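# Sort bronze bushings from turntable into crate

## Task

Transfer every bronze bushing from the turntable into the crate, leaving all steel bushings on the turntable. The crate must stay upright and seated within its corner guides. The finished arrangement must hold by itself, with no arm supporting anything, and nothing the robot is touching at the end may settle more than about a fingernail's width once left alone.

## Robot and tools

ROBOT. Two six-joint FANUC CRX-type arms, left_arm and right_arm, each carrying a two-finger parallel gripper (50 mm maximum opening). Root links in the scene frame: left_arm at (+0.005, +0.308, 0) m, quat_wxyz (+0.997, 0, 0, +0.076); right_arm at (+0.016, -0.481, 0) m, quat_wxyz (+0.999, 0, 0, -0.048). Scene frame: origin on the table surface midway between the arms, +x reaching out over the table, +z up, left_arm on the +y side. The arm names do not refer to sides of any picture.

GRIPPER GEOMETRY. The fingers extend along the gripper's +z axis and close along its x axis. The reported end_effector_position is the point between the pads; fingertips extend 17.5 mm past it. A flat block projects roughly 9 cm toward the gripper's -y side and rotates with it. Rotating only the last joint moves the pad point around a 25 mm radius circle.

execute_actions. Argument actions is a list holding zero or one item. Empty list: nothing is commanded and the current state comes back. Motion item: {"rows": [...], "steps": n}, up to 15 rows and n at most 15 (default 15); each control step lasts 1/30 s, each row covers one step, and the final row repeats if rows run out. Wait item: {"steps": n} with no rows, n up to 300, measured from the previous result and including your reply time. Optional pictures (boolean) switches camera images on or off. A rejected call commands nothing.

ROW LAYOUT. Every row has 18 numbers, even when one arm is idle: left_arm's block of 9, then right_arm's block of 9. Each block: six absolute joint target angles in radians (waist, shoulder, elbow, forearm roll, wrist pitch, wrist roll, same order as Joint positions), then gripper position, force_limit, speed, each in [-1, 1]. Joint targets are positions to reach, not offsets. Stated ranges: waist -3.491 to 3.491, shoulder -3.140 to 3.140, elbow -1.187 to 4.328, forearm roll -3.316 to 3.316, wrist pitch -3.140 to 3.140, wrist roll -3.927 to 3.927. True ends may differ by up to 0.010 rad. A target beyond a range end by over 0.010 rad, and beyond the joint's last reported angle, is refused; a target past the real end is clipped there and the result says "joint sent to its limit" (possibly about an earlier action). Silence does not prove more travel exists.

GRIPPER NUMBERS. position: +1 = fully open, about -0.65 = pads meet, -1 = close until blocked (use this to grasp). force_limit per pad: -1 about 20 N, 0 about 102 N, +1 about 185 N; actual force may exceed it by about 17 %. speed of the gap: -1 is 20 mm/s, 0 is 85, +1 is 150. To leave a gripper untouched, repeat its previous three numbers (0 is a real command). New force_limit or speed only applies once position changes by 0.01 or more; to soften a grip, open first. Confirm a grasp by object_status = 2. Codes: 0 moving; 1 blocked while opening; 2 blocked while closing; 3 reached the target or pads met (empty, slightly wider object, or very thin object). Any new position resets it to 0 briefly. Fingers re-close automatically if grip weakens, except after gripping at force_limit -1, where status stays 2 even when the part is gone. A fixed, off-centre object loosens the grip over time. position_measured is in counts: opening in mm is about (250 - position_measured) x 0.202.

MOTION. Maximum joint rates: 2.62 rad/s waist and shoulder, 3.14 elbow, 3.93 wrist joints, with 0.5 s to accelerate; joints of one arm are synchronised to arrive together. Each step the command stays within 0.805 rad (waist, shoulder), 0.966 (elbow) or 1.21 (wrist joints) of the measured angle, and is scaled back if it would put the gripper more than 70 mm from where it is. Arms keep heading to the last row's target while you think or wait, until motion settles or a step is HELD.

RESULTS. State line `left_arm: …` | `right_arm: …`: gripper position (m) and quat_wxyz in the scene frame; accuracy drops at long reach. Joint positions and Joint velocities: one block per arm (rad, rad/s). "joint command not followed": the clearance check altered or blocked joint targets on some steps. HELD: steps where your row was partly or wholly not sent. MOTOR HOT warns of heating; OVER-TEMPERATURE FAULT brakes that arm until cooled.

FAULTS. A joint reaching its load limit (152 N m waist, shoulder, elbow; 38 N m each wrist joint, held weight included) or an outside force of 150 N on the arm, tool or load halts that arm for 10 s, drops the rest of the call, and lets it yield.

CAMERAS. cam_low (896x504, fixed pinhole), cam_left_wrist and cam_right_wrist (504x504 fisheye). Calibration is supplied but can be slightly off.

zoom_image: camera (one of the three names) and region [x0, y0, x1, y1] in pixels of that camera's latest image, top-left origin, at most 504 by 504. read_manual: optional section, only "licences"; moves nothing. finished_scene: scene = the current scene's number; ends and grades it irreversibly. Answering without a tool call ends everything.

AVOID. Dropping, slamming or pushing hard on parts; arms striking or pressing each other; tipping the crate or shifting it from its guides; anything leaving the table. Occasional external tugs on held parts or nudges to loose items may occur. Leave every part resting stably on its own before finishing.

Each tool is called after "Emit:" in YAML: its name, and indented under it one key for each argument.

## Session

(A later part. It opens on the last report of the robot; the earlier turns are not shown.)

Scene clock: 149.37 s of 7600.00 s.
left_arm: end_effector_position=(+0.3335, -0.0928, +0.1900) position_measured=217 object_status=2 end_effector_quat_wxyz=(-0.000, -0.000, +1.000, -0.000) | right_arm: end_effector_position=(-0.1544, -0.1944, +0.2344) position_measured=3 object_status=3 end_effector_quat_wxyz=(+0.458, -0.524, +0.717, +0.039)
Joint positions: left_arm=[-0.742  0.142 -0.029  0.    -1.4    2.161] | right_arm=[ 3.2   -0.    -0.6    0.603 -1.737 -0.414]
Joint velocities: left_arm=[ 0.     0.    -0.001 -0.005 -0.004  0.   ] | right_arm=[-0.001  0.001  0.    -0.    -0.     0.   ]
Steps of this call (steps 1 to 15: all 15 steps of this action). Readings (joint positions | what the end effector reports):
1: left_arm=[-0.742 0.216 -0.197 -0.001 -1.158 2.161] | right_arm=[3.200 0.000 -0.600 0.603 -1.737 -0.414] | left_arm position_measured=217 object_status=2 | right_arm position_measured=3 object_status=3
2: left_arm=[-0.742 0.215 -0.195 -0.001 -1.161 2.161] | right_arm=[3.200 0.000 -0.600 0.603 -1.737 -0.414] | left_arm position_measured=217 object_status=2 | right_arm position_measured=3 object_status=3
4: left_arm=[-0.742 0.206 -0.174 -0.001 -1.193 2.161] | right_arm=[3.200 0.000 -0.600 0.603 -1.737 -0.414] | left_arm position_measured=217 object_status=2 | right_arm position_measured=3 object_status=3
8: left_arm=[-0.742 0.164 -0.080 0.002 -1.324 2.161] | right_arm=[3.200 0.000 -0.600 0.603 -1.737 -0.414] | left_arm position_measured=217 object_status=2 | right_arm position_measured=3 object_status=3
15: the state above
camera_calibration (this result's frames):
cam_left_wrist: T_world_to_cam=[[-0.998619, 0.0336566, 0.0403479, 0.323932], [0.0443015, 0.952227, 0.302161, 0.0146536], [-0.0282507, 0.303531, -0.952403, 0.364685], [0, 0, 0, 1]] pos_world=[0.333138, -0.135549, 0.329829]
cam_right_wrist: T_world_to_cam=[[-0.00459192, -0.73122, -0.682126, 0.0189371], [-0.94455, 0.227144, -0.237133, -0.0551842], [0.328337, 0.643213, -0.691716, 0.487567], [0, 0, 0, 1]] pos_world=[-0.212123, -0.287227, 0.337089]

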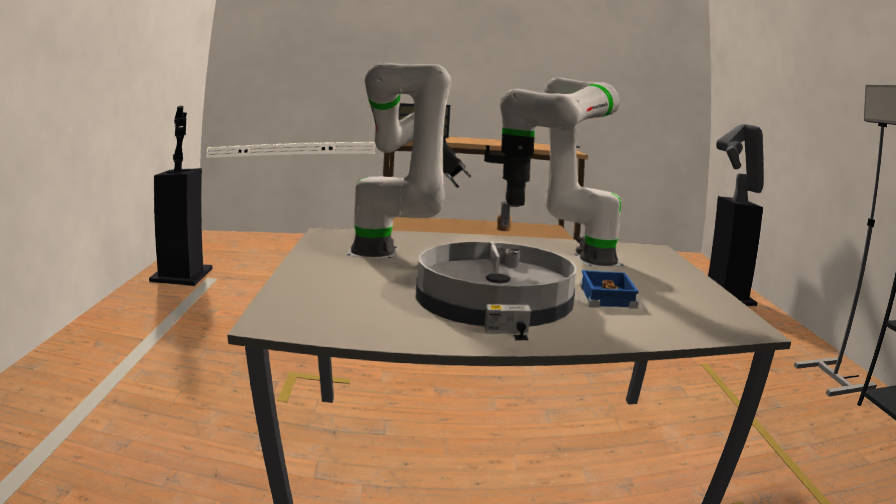

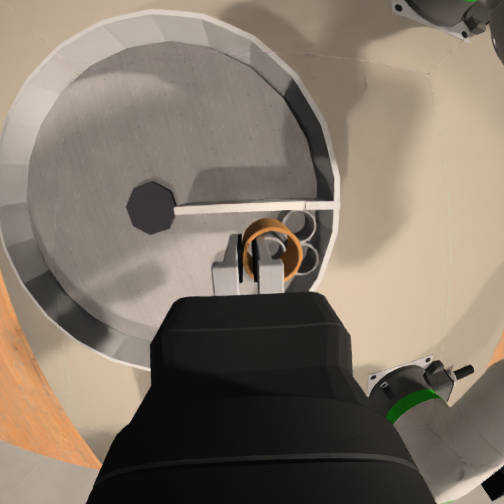

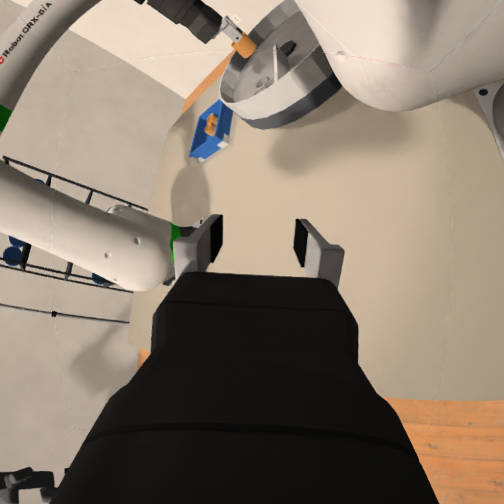

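Emit:
execute_actions:
  actions:
    - {"rows":[[0,-0.2319,-0.4097,0,-1.393,3.0,-1,-0.5,-0.5,3.2,0.0,-0.6,0.603,-1.737,-0.414,1,0,0]],"steps":15}
  pictures: false

Emit:
execute_actions:
  actions:
    - {"steps":25}
  pictures: false

Emit:
execute_actions:
  actions:
    - {"rows":[[0,-0.1654,-0.5627,0,-1.1735,3.0,-1,-0.5,-0.5,3.2,0.0,-0.6,0.603,-1.737,-0.414,1,0,0]],"steps":15}

Emit:
zoom_image:
  camera: "cam_right_wrist"
  region: [140,70,260,180]

Scene clock: 159.47 s of 7600.00 s.
left_arm: end_effector_position=(+0.3870, +0.0524, +0.1928) position_measured=217 object_status=2 end_effector_quat_wxyz=(-0.000, -0.334, +0.943, +0.000) | right_arm: end_effector_position=(-0.1544, -0.1944, +0.2344) position_measured=3 object_status=3 end_effector_quat_wxyz=(+0.458, -0.524, +0.717, +0.039)
Joint positions: left_arm=[-0.423 -0.019 -0.192 -0.    -1.398  2.522] | right_arm=[ 3.2    0.    -0.6    0.603 -1.737 -0.414]
Joint velocities: left_arm=[ 0.845 -0.424 -0.434  0.     0.01   0.949] | right_arm=[-0.001  0.001  0.001  0.     0.    -0.   ]
Steps of this call (steps 1 to 15: the robot went on to your last target; steps 16 to 288: nothing new was sent; steps 289 to 303: all 15 steps of this action). Readings (joint positions | what the end effector reports):
289: left_arm=[-0.742 0.142 -0.028 -0.000 -1.401 2.161] | right_arm=[3.200 -0.000 -0.600 0.603 -1.737 -0.414] | left_arm position_measured=217 object_status=2 | right_arm position_measured=3 object_status=3
290: left_arm=[-0.740 0.141 -0.029 -0.000 -1.401 2.164] | right_arm=[3.200 0.000 -0.600 0.603 -1.737 -0.414] | left_arm position_measured=217 object_status=2 | right_arm position_measured=3 object_status=3
292: left_arm=[-0.719 0.130 -0.040 -0.000 -1.401 2.187] | right_arm=[3.200 0.000 -0.600 0.603 -1.737 -0.414] | left_arm position_measured=217 object_status=2 | right_arm position_measured=3 object_status=3
296: left_arm=[-0.618 0.079 -0.092 -0.000 -1.400 2.301] | right_arm=[3.200 0.000 -0.600 0.603 -1.737 -0.414] | left_arm position_measured=217 object_status=2 | right_arm position_measured=3 object_status=3
303: the state above

Scene clock: 160.30 s of 7600.00 s.
left_arm: end_effector_position=(+0.3754, +0.2299, +0.1800) position_measured=217 object_status=2 end_effector_quat_wxyz=(+0.000, -0.711, +0.703, +0.000) | right_arm: end_effector_position=(-0.1544, -0.1944, +0.2344) position_measured=3 object_status=3 end_effector_quat_wxyz=(+0.458, -0.524, +0.717, +0.039)
Joint positions: left_arm=[-0.    -0.232 -0.41  -0.    -1.393  3.   ] | right_arm=[ 3.2    0.    -0.6    0.603 -1.737 -0.414]
Joint velocities: left_arm=[ 0.    -0.    -0.001  0.     0.     0.001] | right_arm=[ 0.002 -0.    -0.001 -0.     0.     0.   ]
Steps of this call (steps 1 to 25: the robot went on to your last target). Readings (joint positions | what the end effector reports):
1: left_arm=[-0.394 -0.033 -0.207 -0.000 -1.397 2.554] | right_arm=[3.200 0.000 -0.600 0.603 -1.737 -0.414] | left_arm position_measured=217 object_status=2 | right_arm position_measured=3 object_status=3
2: left_arm=[-0.366 -0.048 -0.222 -0.000 -1.397 2.587] | right_arm=[3.200 -0.000 -0.600 0.603 -1.737 -0.414] | left_arm position_measured=217 object_status=2 | right_arm position_measured=3 object_status=3
4: left_arm=[-0.307 -0.077 -0.252 -0.000 -1.396 2.653] | right_arm=[3.200 0.000 -0.600 0.603 -1.737 -0.414] | left_arm position_measured=217 object_status=2 | right_arm position_measured=3 object_status=3
8: left_arm=[-0.188 -0.137 -0.313 -0.000 -1.395 2.788] | right_arm=[3.200 0.000 -0.600 0.603 -1.737 -0.414] | left_arm position_measured=217 object_status=2 | right_arm position_measured=3 object_status=3
25: the state above

Scene clock: 160.80 s of 7600.00 s.
left_arm: end_effector_position=(+0.3754, +0.2300, +0.0951) position_measured=217 object_status=2 end_effector_quat_wxyz=(+0.000, -0.711, +0.703, -0.000) | right_arm: end_effector_position=(-0.1544, -0.1944, +0.2344) position_measured=3 object_status=3 end_effector_quat_wxyz=(+0.458, -0.524, +0.717, +0.039)
Joint positions: left_arm=[-0.    -0.166 -0.563 -0.    -1.174  3.   ] | right_arm=[ 3.2    0.    -0.6    0.603 -1.737 -0.414]
Joint velocities: left_arm=[0.    0.    0.    0.001 0.001 0.001] | right_arm=[ 0.002  0.    -0.     0.    -0.    -0.   ]
Steps of this call (steps 1 to 15: all 15 steps of this action). Readings (joint positions | what the end effector reports):
1: left_arm=[-0.000 -0.232 -0.410 -0.000 -1.393 3.000] | right_arm=[3.200 0.000 -0.600 0.603 -1.737 -0.414] | left_arm position_measured=217 object_status=2 | right_arm position_measured=3 object_status=3
2: left_arm=[-0.000 -0.231 -0.412 -0.000 -1.389 3.000] | right_arm=[3.200 0.000 -0.600 0.603 -1.737 -0.414] | left_arm position_measured=217 object_status=2 | right_arm position_measured=3 object_status=3
4: left_arm=[-0.000 -0.221 -0.434 -0.000 -1.358 3.000] | right_arm=[3.200 -0.000 -0.600 0.603 -1.737 -0.414] | left_arm position_measured=217 object_status=2 | right_arm position_measured=3 object_status=3
8: left_arm=[-0.000 -0.180 -0.529 -0.000 -1.223 3.000] | right_arm=[3.200 0.000 -0.600 0.603 -1.737 -0.414] | left_arm position_measured=217 object_status=2 | right_arm position_measured=3 object_status=3
15: the state above
camera_calibration (this result's frames):
cam_left_wrist: T_world_to_cam=[[-0.0233393, -0.99892, 0.0401765, 0.230045], [-0.952586, 0.0344159, 0.302317, 0.319408], [-0.303374, -0.0312157, -0.95236, 0.357787], [0, 0, 0, 1]] pos_world=[0.418176, 0.229972, 0.234937]
cam_right_wrist: T_world_to_cam=[[-0.00459199, -0.73122, -0.682126, 0.0189371], [-0.944549, 0.227144, -0.237133, -0.0551841], [0.328337, 0.643213, -0.691716, 0.487567], [0, 0, 0, 1]] pos_world=[-0.212123, -0.287227, 0.337089]

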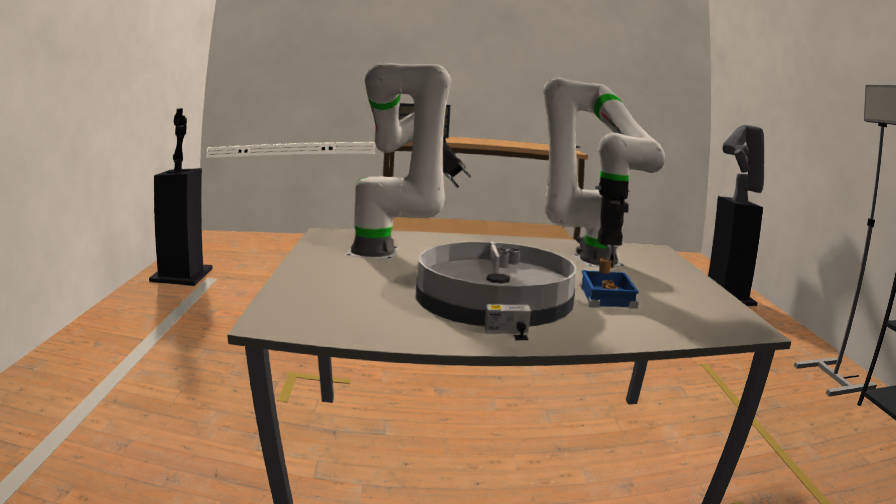

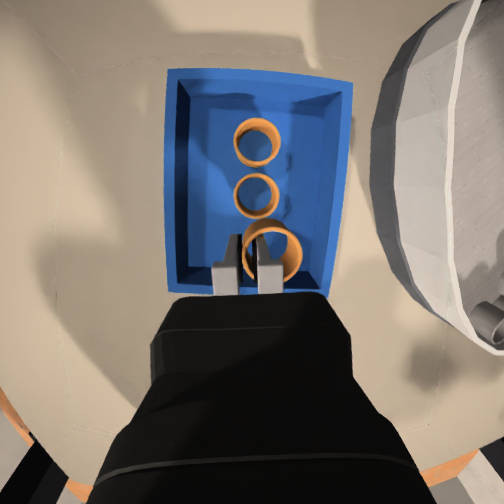

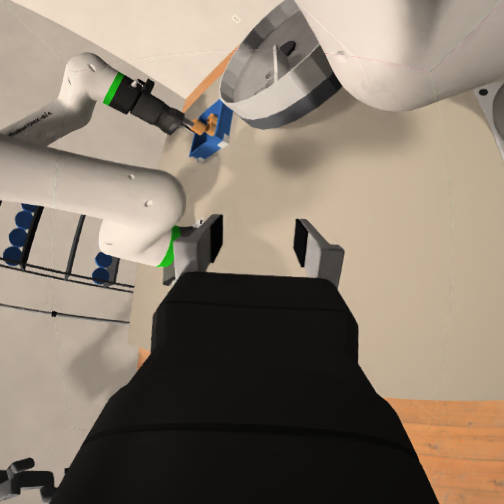

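Region (140, 70, 260, 180) of cam_right_wrist's 504x504 image, scaled by 4.200, with more detail than that image has; it fills the top 462 rows of this view, and the rest is white.

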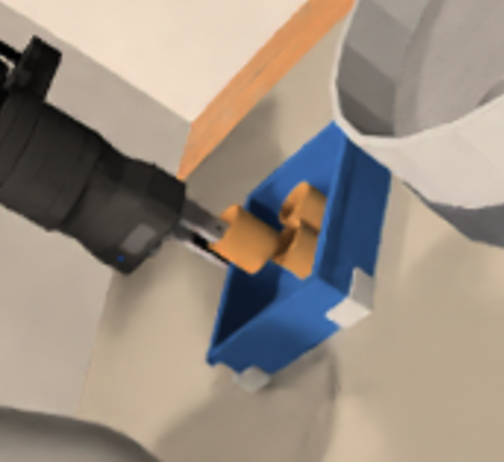

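Emit:
execute_actions:
  actions:
    - {"rows":[[0,-0.1754,-0.5722,0,-1.174,3.0,-1,-0.5,-0.5,3.2,0.0,-0.6,0.603,-1.737,-0.414,1,0,0]],"steps":8}
  pictures: false

Emit:
execute_actions:
  actions:
    - {"rows":[[0,-0.1168,-0.6387,0,-1.049,3.0,-1,-0.5,-0.5,3.2,0.0,-0.6,0.603,-1.737,-0.414,1,0,0]],"steps":15}
  pictures: false

Emit:
execute_actions:
  actions:
    - {"rows":[[0,-0.1168,-0.6387,0,-1.049,3.0,-0.2,-0.5,-0.5,3.2,0.0,-0.6,0.603,-1.737,-0.414,1,0,0]],"steps":13}
  pictures: false

Emit:
execute_actions:
  actions:
    - {"rows":[[0,-0.2419,-0.4192,0,-1.393,3.0,-0.2,-0.5,-0.5,3.2,0.0,-0.6,0.603,-1.737,-0.414,1,0,0]],"steps":15}

Scene clock: 169.27 s of 7600.00 s.
left_arm: end_effector_position=(+0.3717, +0.2294, +0.0945) position_measured=217 object_status=2 end_effector_quat_wxyz=(+0.000, -0.711, +0.703, -0.000) | right_arm: end_effector_position=(-0.1544, -0.1944, +0.2344) position_measured=3 object_status=3 end_effector_quat_wxyz=(+0.458, -0.524, +0.717, +0.039)
Joint positions: left_arm=[ 0.    -0.175 -0.572  0.    -1.173  3.   ] | right_arm=[ 3.2   -0.    -0.6    0.603 -1.737 -0.414]
Joint velocities: left_arm=[ 0.    -0.001 -0.001  0.    -0.    -0.   ] | right_arm=[-0.001 -0.001 -0.001  0.     0.001  0.   ]
Steps of this call (steps 1 to 15: the robot went on to your last target; steps 16 to 246: nothing new was sent; steps 247 to 254: all 8 steps of this action). Readings (joint positions | what the end effector reports):
247: left_arm=[0.000 -0.165 -0.563 0.000 -1.174 3.000] | right_arm=[3.200 -0.000 -0.600 0.603 -1.737 -0.414] | left_arm position_measured=217 object_status=2 | right_arm position_measured=3 object_status=3
248: left_arm=[0.000 -0.167 -0.565 0.000 -1.173 3.000] | right_arm=[3.200 0.000 -0.600 0.603 -1.737 -0.414] | left_arm position_measured=217 object_status=2 | right_arm position_measured=3 object_status=3
250: left_arm=[0.000 -0.174 -0.571 0.000 -1.173 3.000] | right_arm=[3.200 0.000 -0.600 0.603 -1.737 -0.414] | left_arm position_measured=217 object_status=2 | right_arm position_measured=3 object_status=3
254: the state above

Scene clock: 169.77 s of 7600.00 s.
left_arm: end_effector_position=(+0.3710, +0.2294, +0.0495) position_measured=217 object_status=2 end_effector_quat_wxyz=(-0.000, -0.711, +0.703, +0.000) | right_arm: end_effector_position=(-0.1544, -0.1944, +0.2344) position_measured=3 object_status=3 end_effector_quat_wxyz=(+0.458, -0.524, +0.717, +0.039)
Joint positions: left_arm=[ 0.    -0.116 -0.639 -0.    -1.049  3.   ] | right_arm=[ 3.2    0.    -0.6    0.603 -1.737 -0.414]
Joint velocities: left_arm=[-0.    -0.003  0.004 -0.     0.     0.   ] | right_arm=[-0.001 -0.    -0.    -0.     0.001 -0.   ]
Steps of this call (steps 1 to 15: all 15 steps of this action). Readings (joint positions | what the end effector reports):
1: left_arm=[0.000 -0.175 -0.572 0.000 -1.173 3.000] | right_arm=[3.200 0.000 -0.600 0.603 -1.737 -0.414] | left_arm position_measured=217 object_status=2 | right_arm position_measured=3 object_status=3
2: left_arm=[0.000 -0.174 -0.574 0.000 -1.172 3.000] | right_arm=[3.200 -0.000 -0.600 0.603 -1.737 -0.414] | left_arm position_measured=217 object_status=2 | right_arm position_measured=3 object_status=3
4: left_arm=[0.000 -0.159 -0.590 0.000 -1.140 3.000] | right_arm=[3.200 0.000 -0.600 0.603 -1.737 -0.414] | left_arm position_measured=217 object_status=2 | right_arm position_measured=3 object_status=3
8: left_arm=[0.000 -0.119 -0.636 0.002 -1.053 3.000] | right_arm=[3.200 -0.000 -0.600 0.603 -1.737 -0.414] | left_arm position_measured=217 object_status=2 | right_arm position_measured=3 object_status=3
15: the state above

Scene clock: 170.20 s of 7600.00 s.
left_arm: end_effector_position=(+0.3714, +0.2294, +0.0498) position_measured=182 object_status=3 end_effector_quat_wxyz=(-0.000, -0.711, +0.703, +0.000) | right_arm: end_effector_position=(-0.1544, -0.1944, +0.2344) position_measured=3 object_status=3 end_effector_quat_wxyz=(+0.458, -0.524, +0.717, +0.039)
Joint positions: left_arm=[ 0.    -0.117 -0.639 -0.    -1.049  3.   ] | right_arm=[ 3.2    0.    -0.6    0.603 -1.737 -0.414]
Joint velocities: left_arm=[ 0.     0.     0.001  0.001 -0.    -0.   ] | right_arm=[ 0.001 -0.    -0.     0.    -0.     0.   ]
Steps of this call (steps 1 to 13: all 13 steps of this action). Readings (joint positions | what the end effector reports):
1: left_arm=[0.000 -0.117 -0.639 -0.000 -1.049 3.000] | right_arm=[3.200 0.000 -0.600 0.603 -1.737 -0.414] | left_arm position_measured=215 object_status=0 | right_arm position_measured=3 object_status=3
2: left_arm=[0.000 -0.117 -0.639 -0.000 -1.049 3.000] | right_arm=[3.200 0.000 -0.600 0.603 -1.737 -0.414] | left_arm position_measured=206 object_status=0 | right_arm position_measured=3 object_status=3
4: left_arm=[0.000 -0.117 -0.639 -0.000 -1.049 3.000] | right_arm=[3.200 0.000 -0.600 0.603 -1.737 -0.414] | left_arm position_measured=189 object_status=0 | right_arm position_measured=3 object_status=3
8: left_arm=[0.000 -0.117 -0.639 -0.000 -1.049 3.000] | right_arm=[3.200 -0.000 -0.600 0.603 -1.737 -0.414] | left_arm position_measured=182 object_status=0 | right_arm position_measured=3 object_status=3
13: the state above

Scene clock: 170.70 s of 7600.00 s.
left_arm: end_effector_position=(+0.3718, +0.2294, +0.1791) position_measured=182 object_status=3 end_effector_quat_wxyz=(+0.000, -0.711, +0.703, -0.000) | right_arm: end_effector_position=(-0.1544, -0.1944, +0.2344) position_measured=3 object_status=3 end_effector_quat_wxyz=(+0.458, -0.524, +0.717, +0.039)
Joint positions: left_arm=[ 0.    -0.242 -0.42   0.    -1.392  3.   ] | right_arm=[ 3.2    0.    -0.6    0.603 -1.737 -0.414]
Joint velocities: left_arm=[-0.    -0.008  0.014 -0.    -0.034 -0.   ] | right_arm=[ 0.001 -0.    -0.001 -0.     0.001  0.   ]
Steps of this call (steps 1 to 15: all 15 steps of this action). Readings (joint positions | what the end effector reports):
1: left_arm=[0.000 -0.117 -0.639 -0.000 -1.049 3.000] | right_arm=[3.200 0.000 -0.600 0.603 -1.737 -0.414] | left_arm position_measured=182 object_status=3 | right_arm position_measured=3 object_status=3
2: left_arm=[0.000 -0.118 -0.637 -0.000 -1.051 3.000] | right_arm=[3.200 0.000 -0.600 0.603 -1.737 -0.414] | left_arm position_measured=182 object_status=3 | right_arm position_measured=3 object_status=3
4: left_arm=[0.000 -0.129 -0.617 -0.000 -1.083 3.000] | right_arm=[3.200 0.000 -0.600 0.603 -1.737 -0.414] | left_arm position_measured=182 object_status=3 | right_arm position_measured=3 object_status=3
8: left_arm=[0.000 -0.182 -0.525 0.000 -1.227 3.000] | right_arm=[3.200 0.000 -0.600 0.603 -1.737 -0.414] | left_arm position_measured=182 object_status=3 | right_arm position_measured=3 object_status=3
15: the state above
camera_calibration (this result's frames):
cam_left_wrist: T_world_to_cam=[[-0.0232693, -0.998922, 0.0401737, 0.22599], [-0.952823, 0.0343241, 0.301579, 0.290852], [-0.302633, -0.0312609, -0.952594, 0.436394], [0, 0, 0, 1]] pos_world=[0.414457, 0.229406, 0.318913]
cam_right_wrist: T_world_to_cam=[[-0.00459202, -0.73122, -0.682126, 0.0189371], [-0.944549, 0.227144, -0.237133, -0.0551842], [0.328337, 0.643213, -0.691716, 0.487567], [0, 0, 0, 1]] pos_world=[-0.212123, -0.287227, 0.337089]

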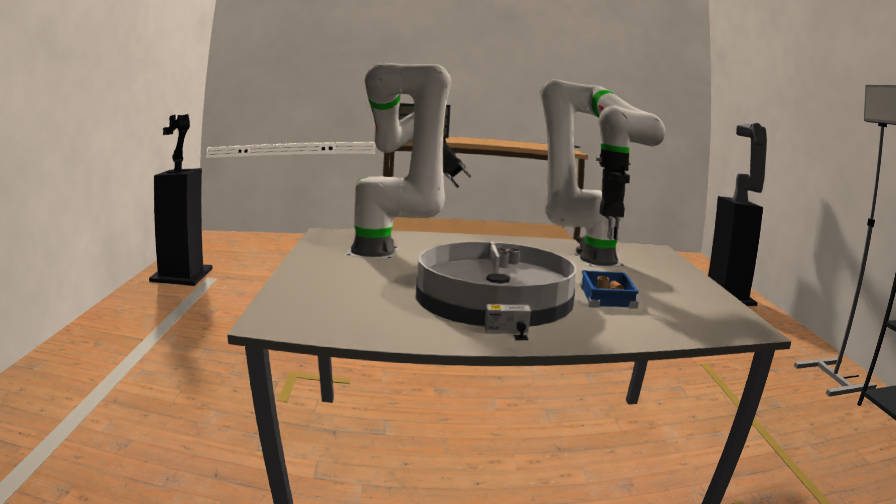

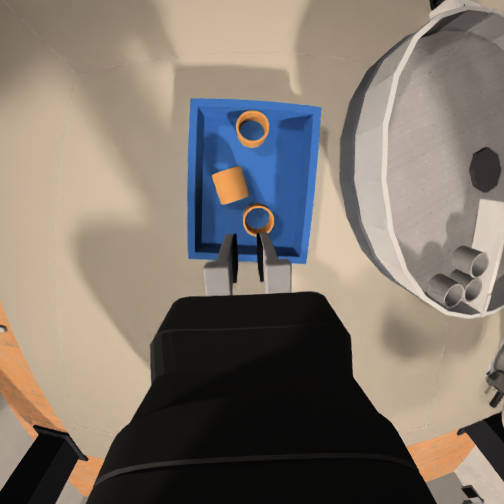

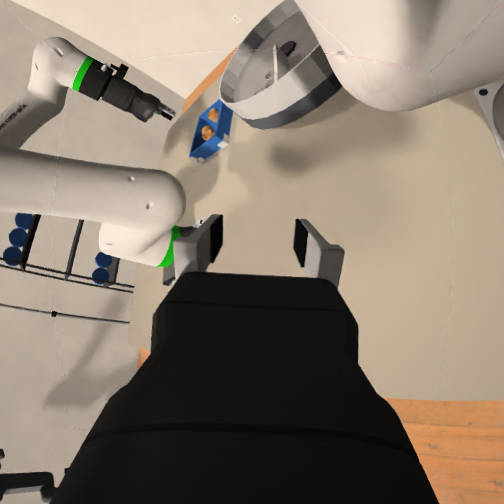

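One bushing tipped over, but all three bronze bushings are inside the crate.

Emit:
finished_scene:
  scene: 2

The scene is finished: the task was done.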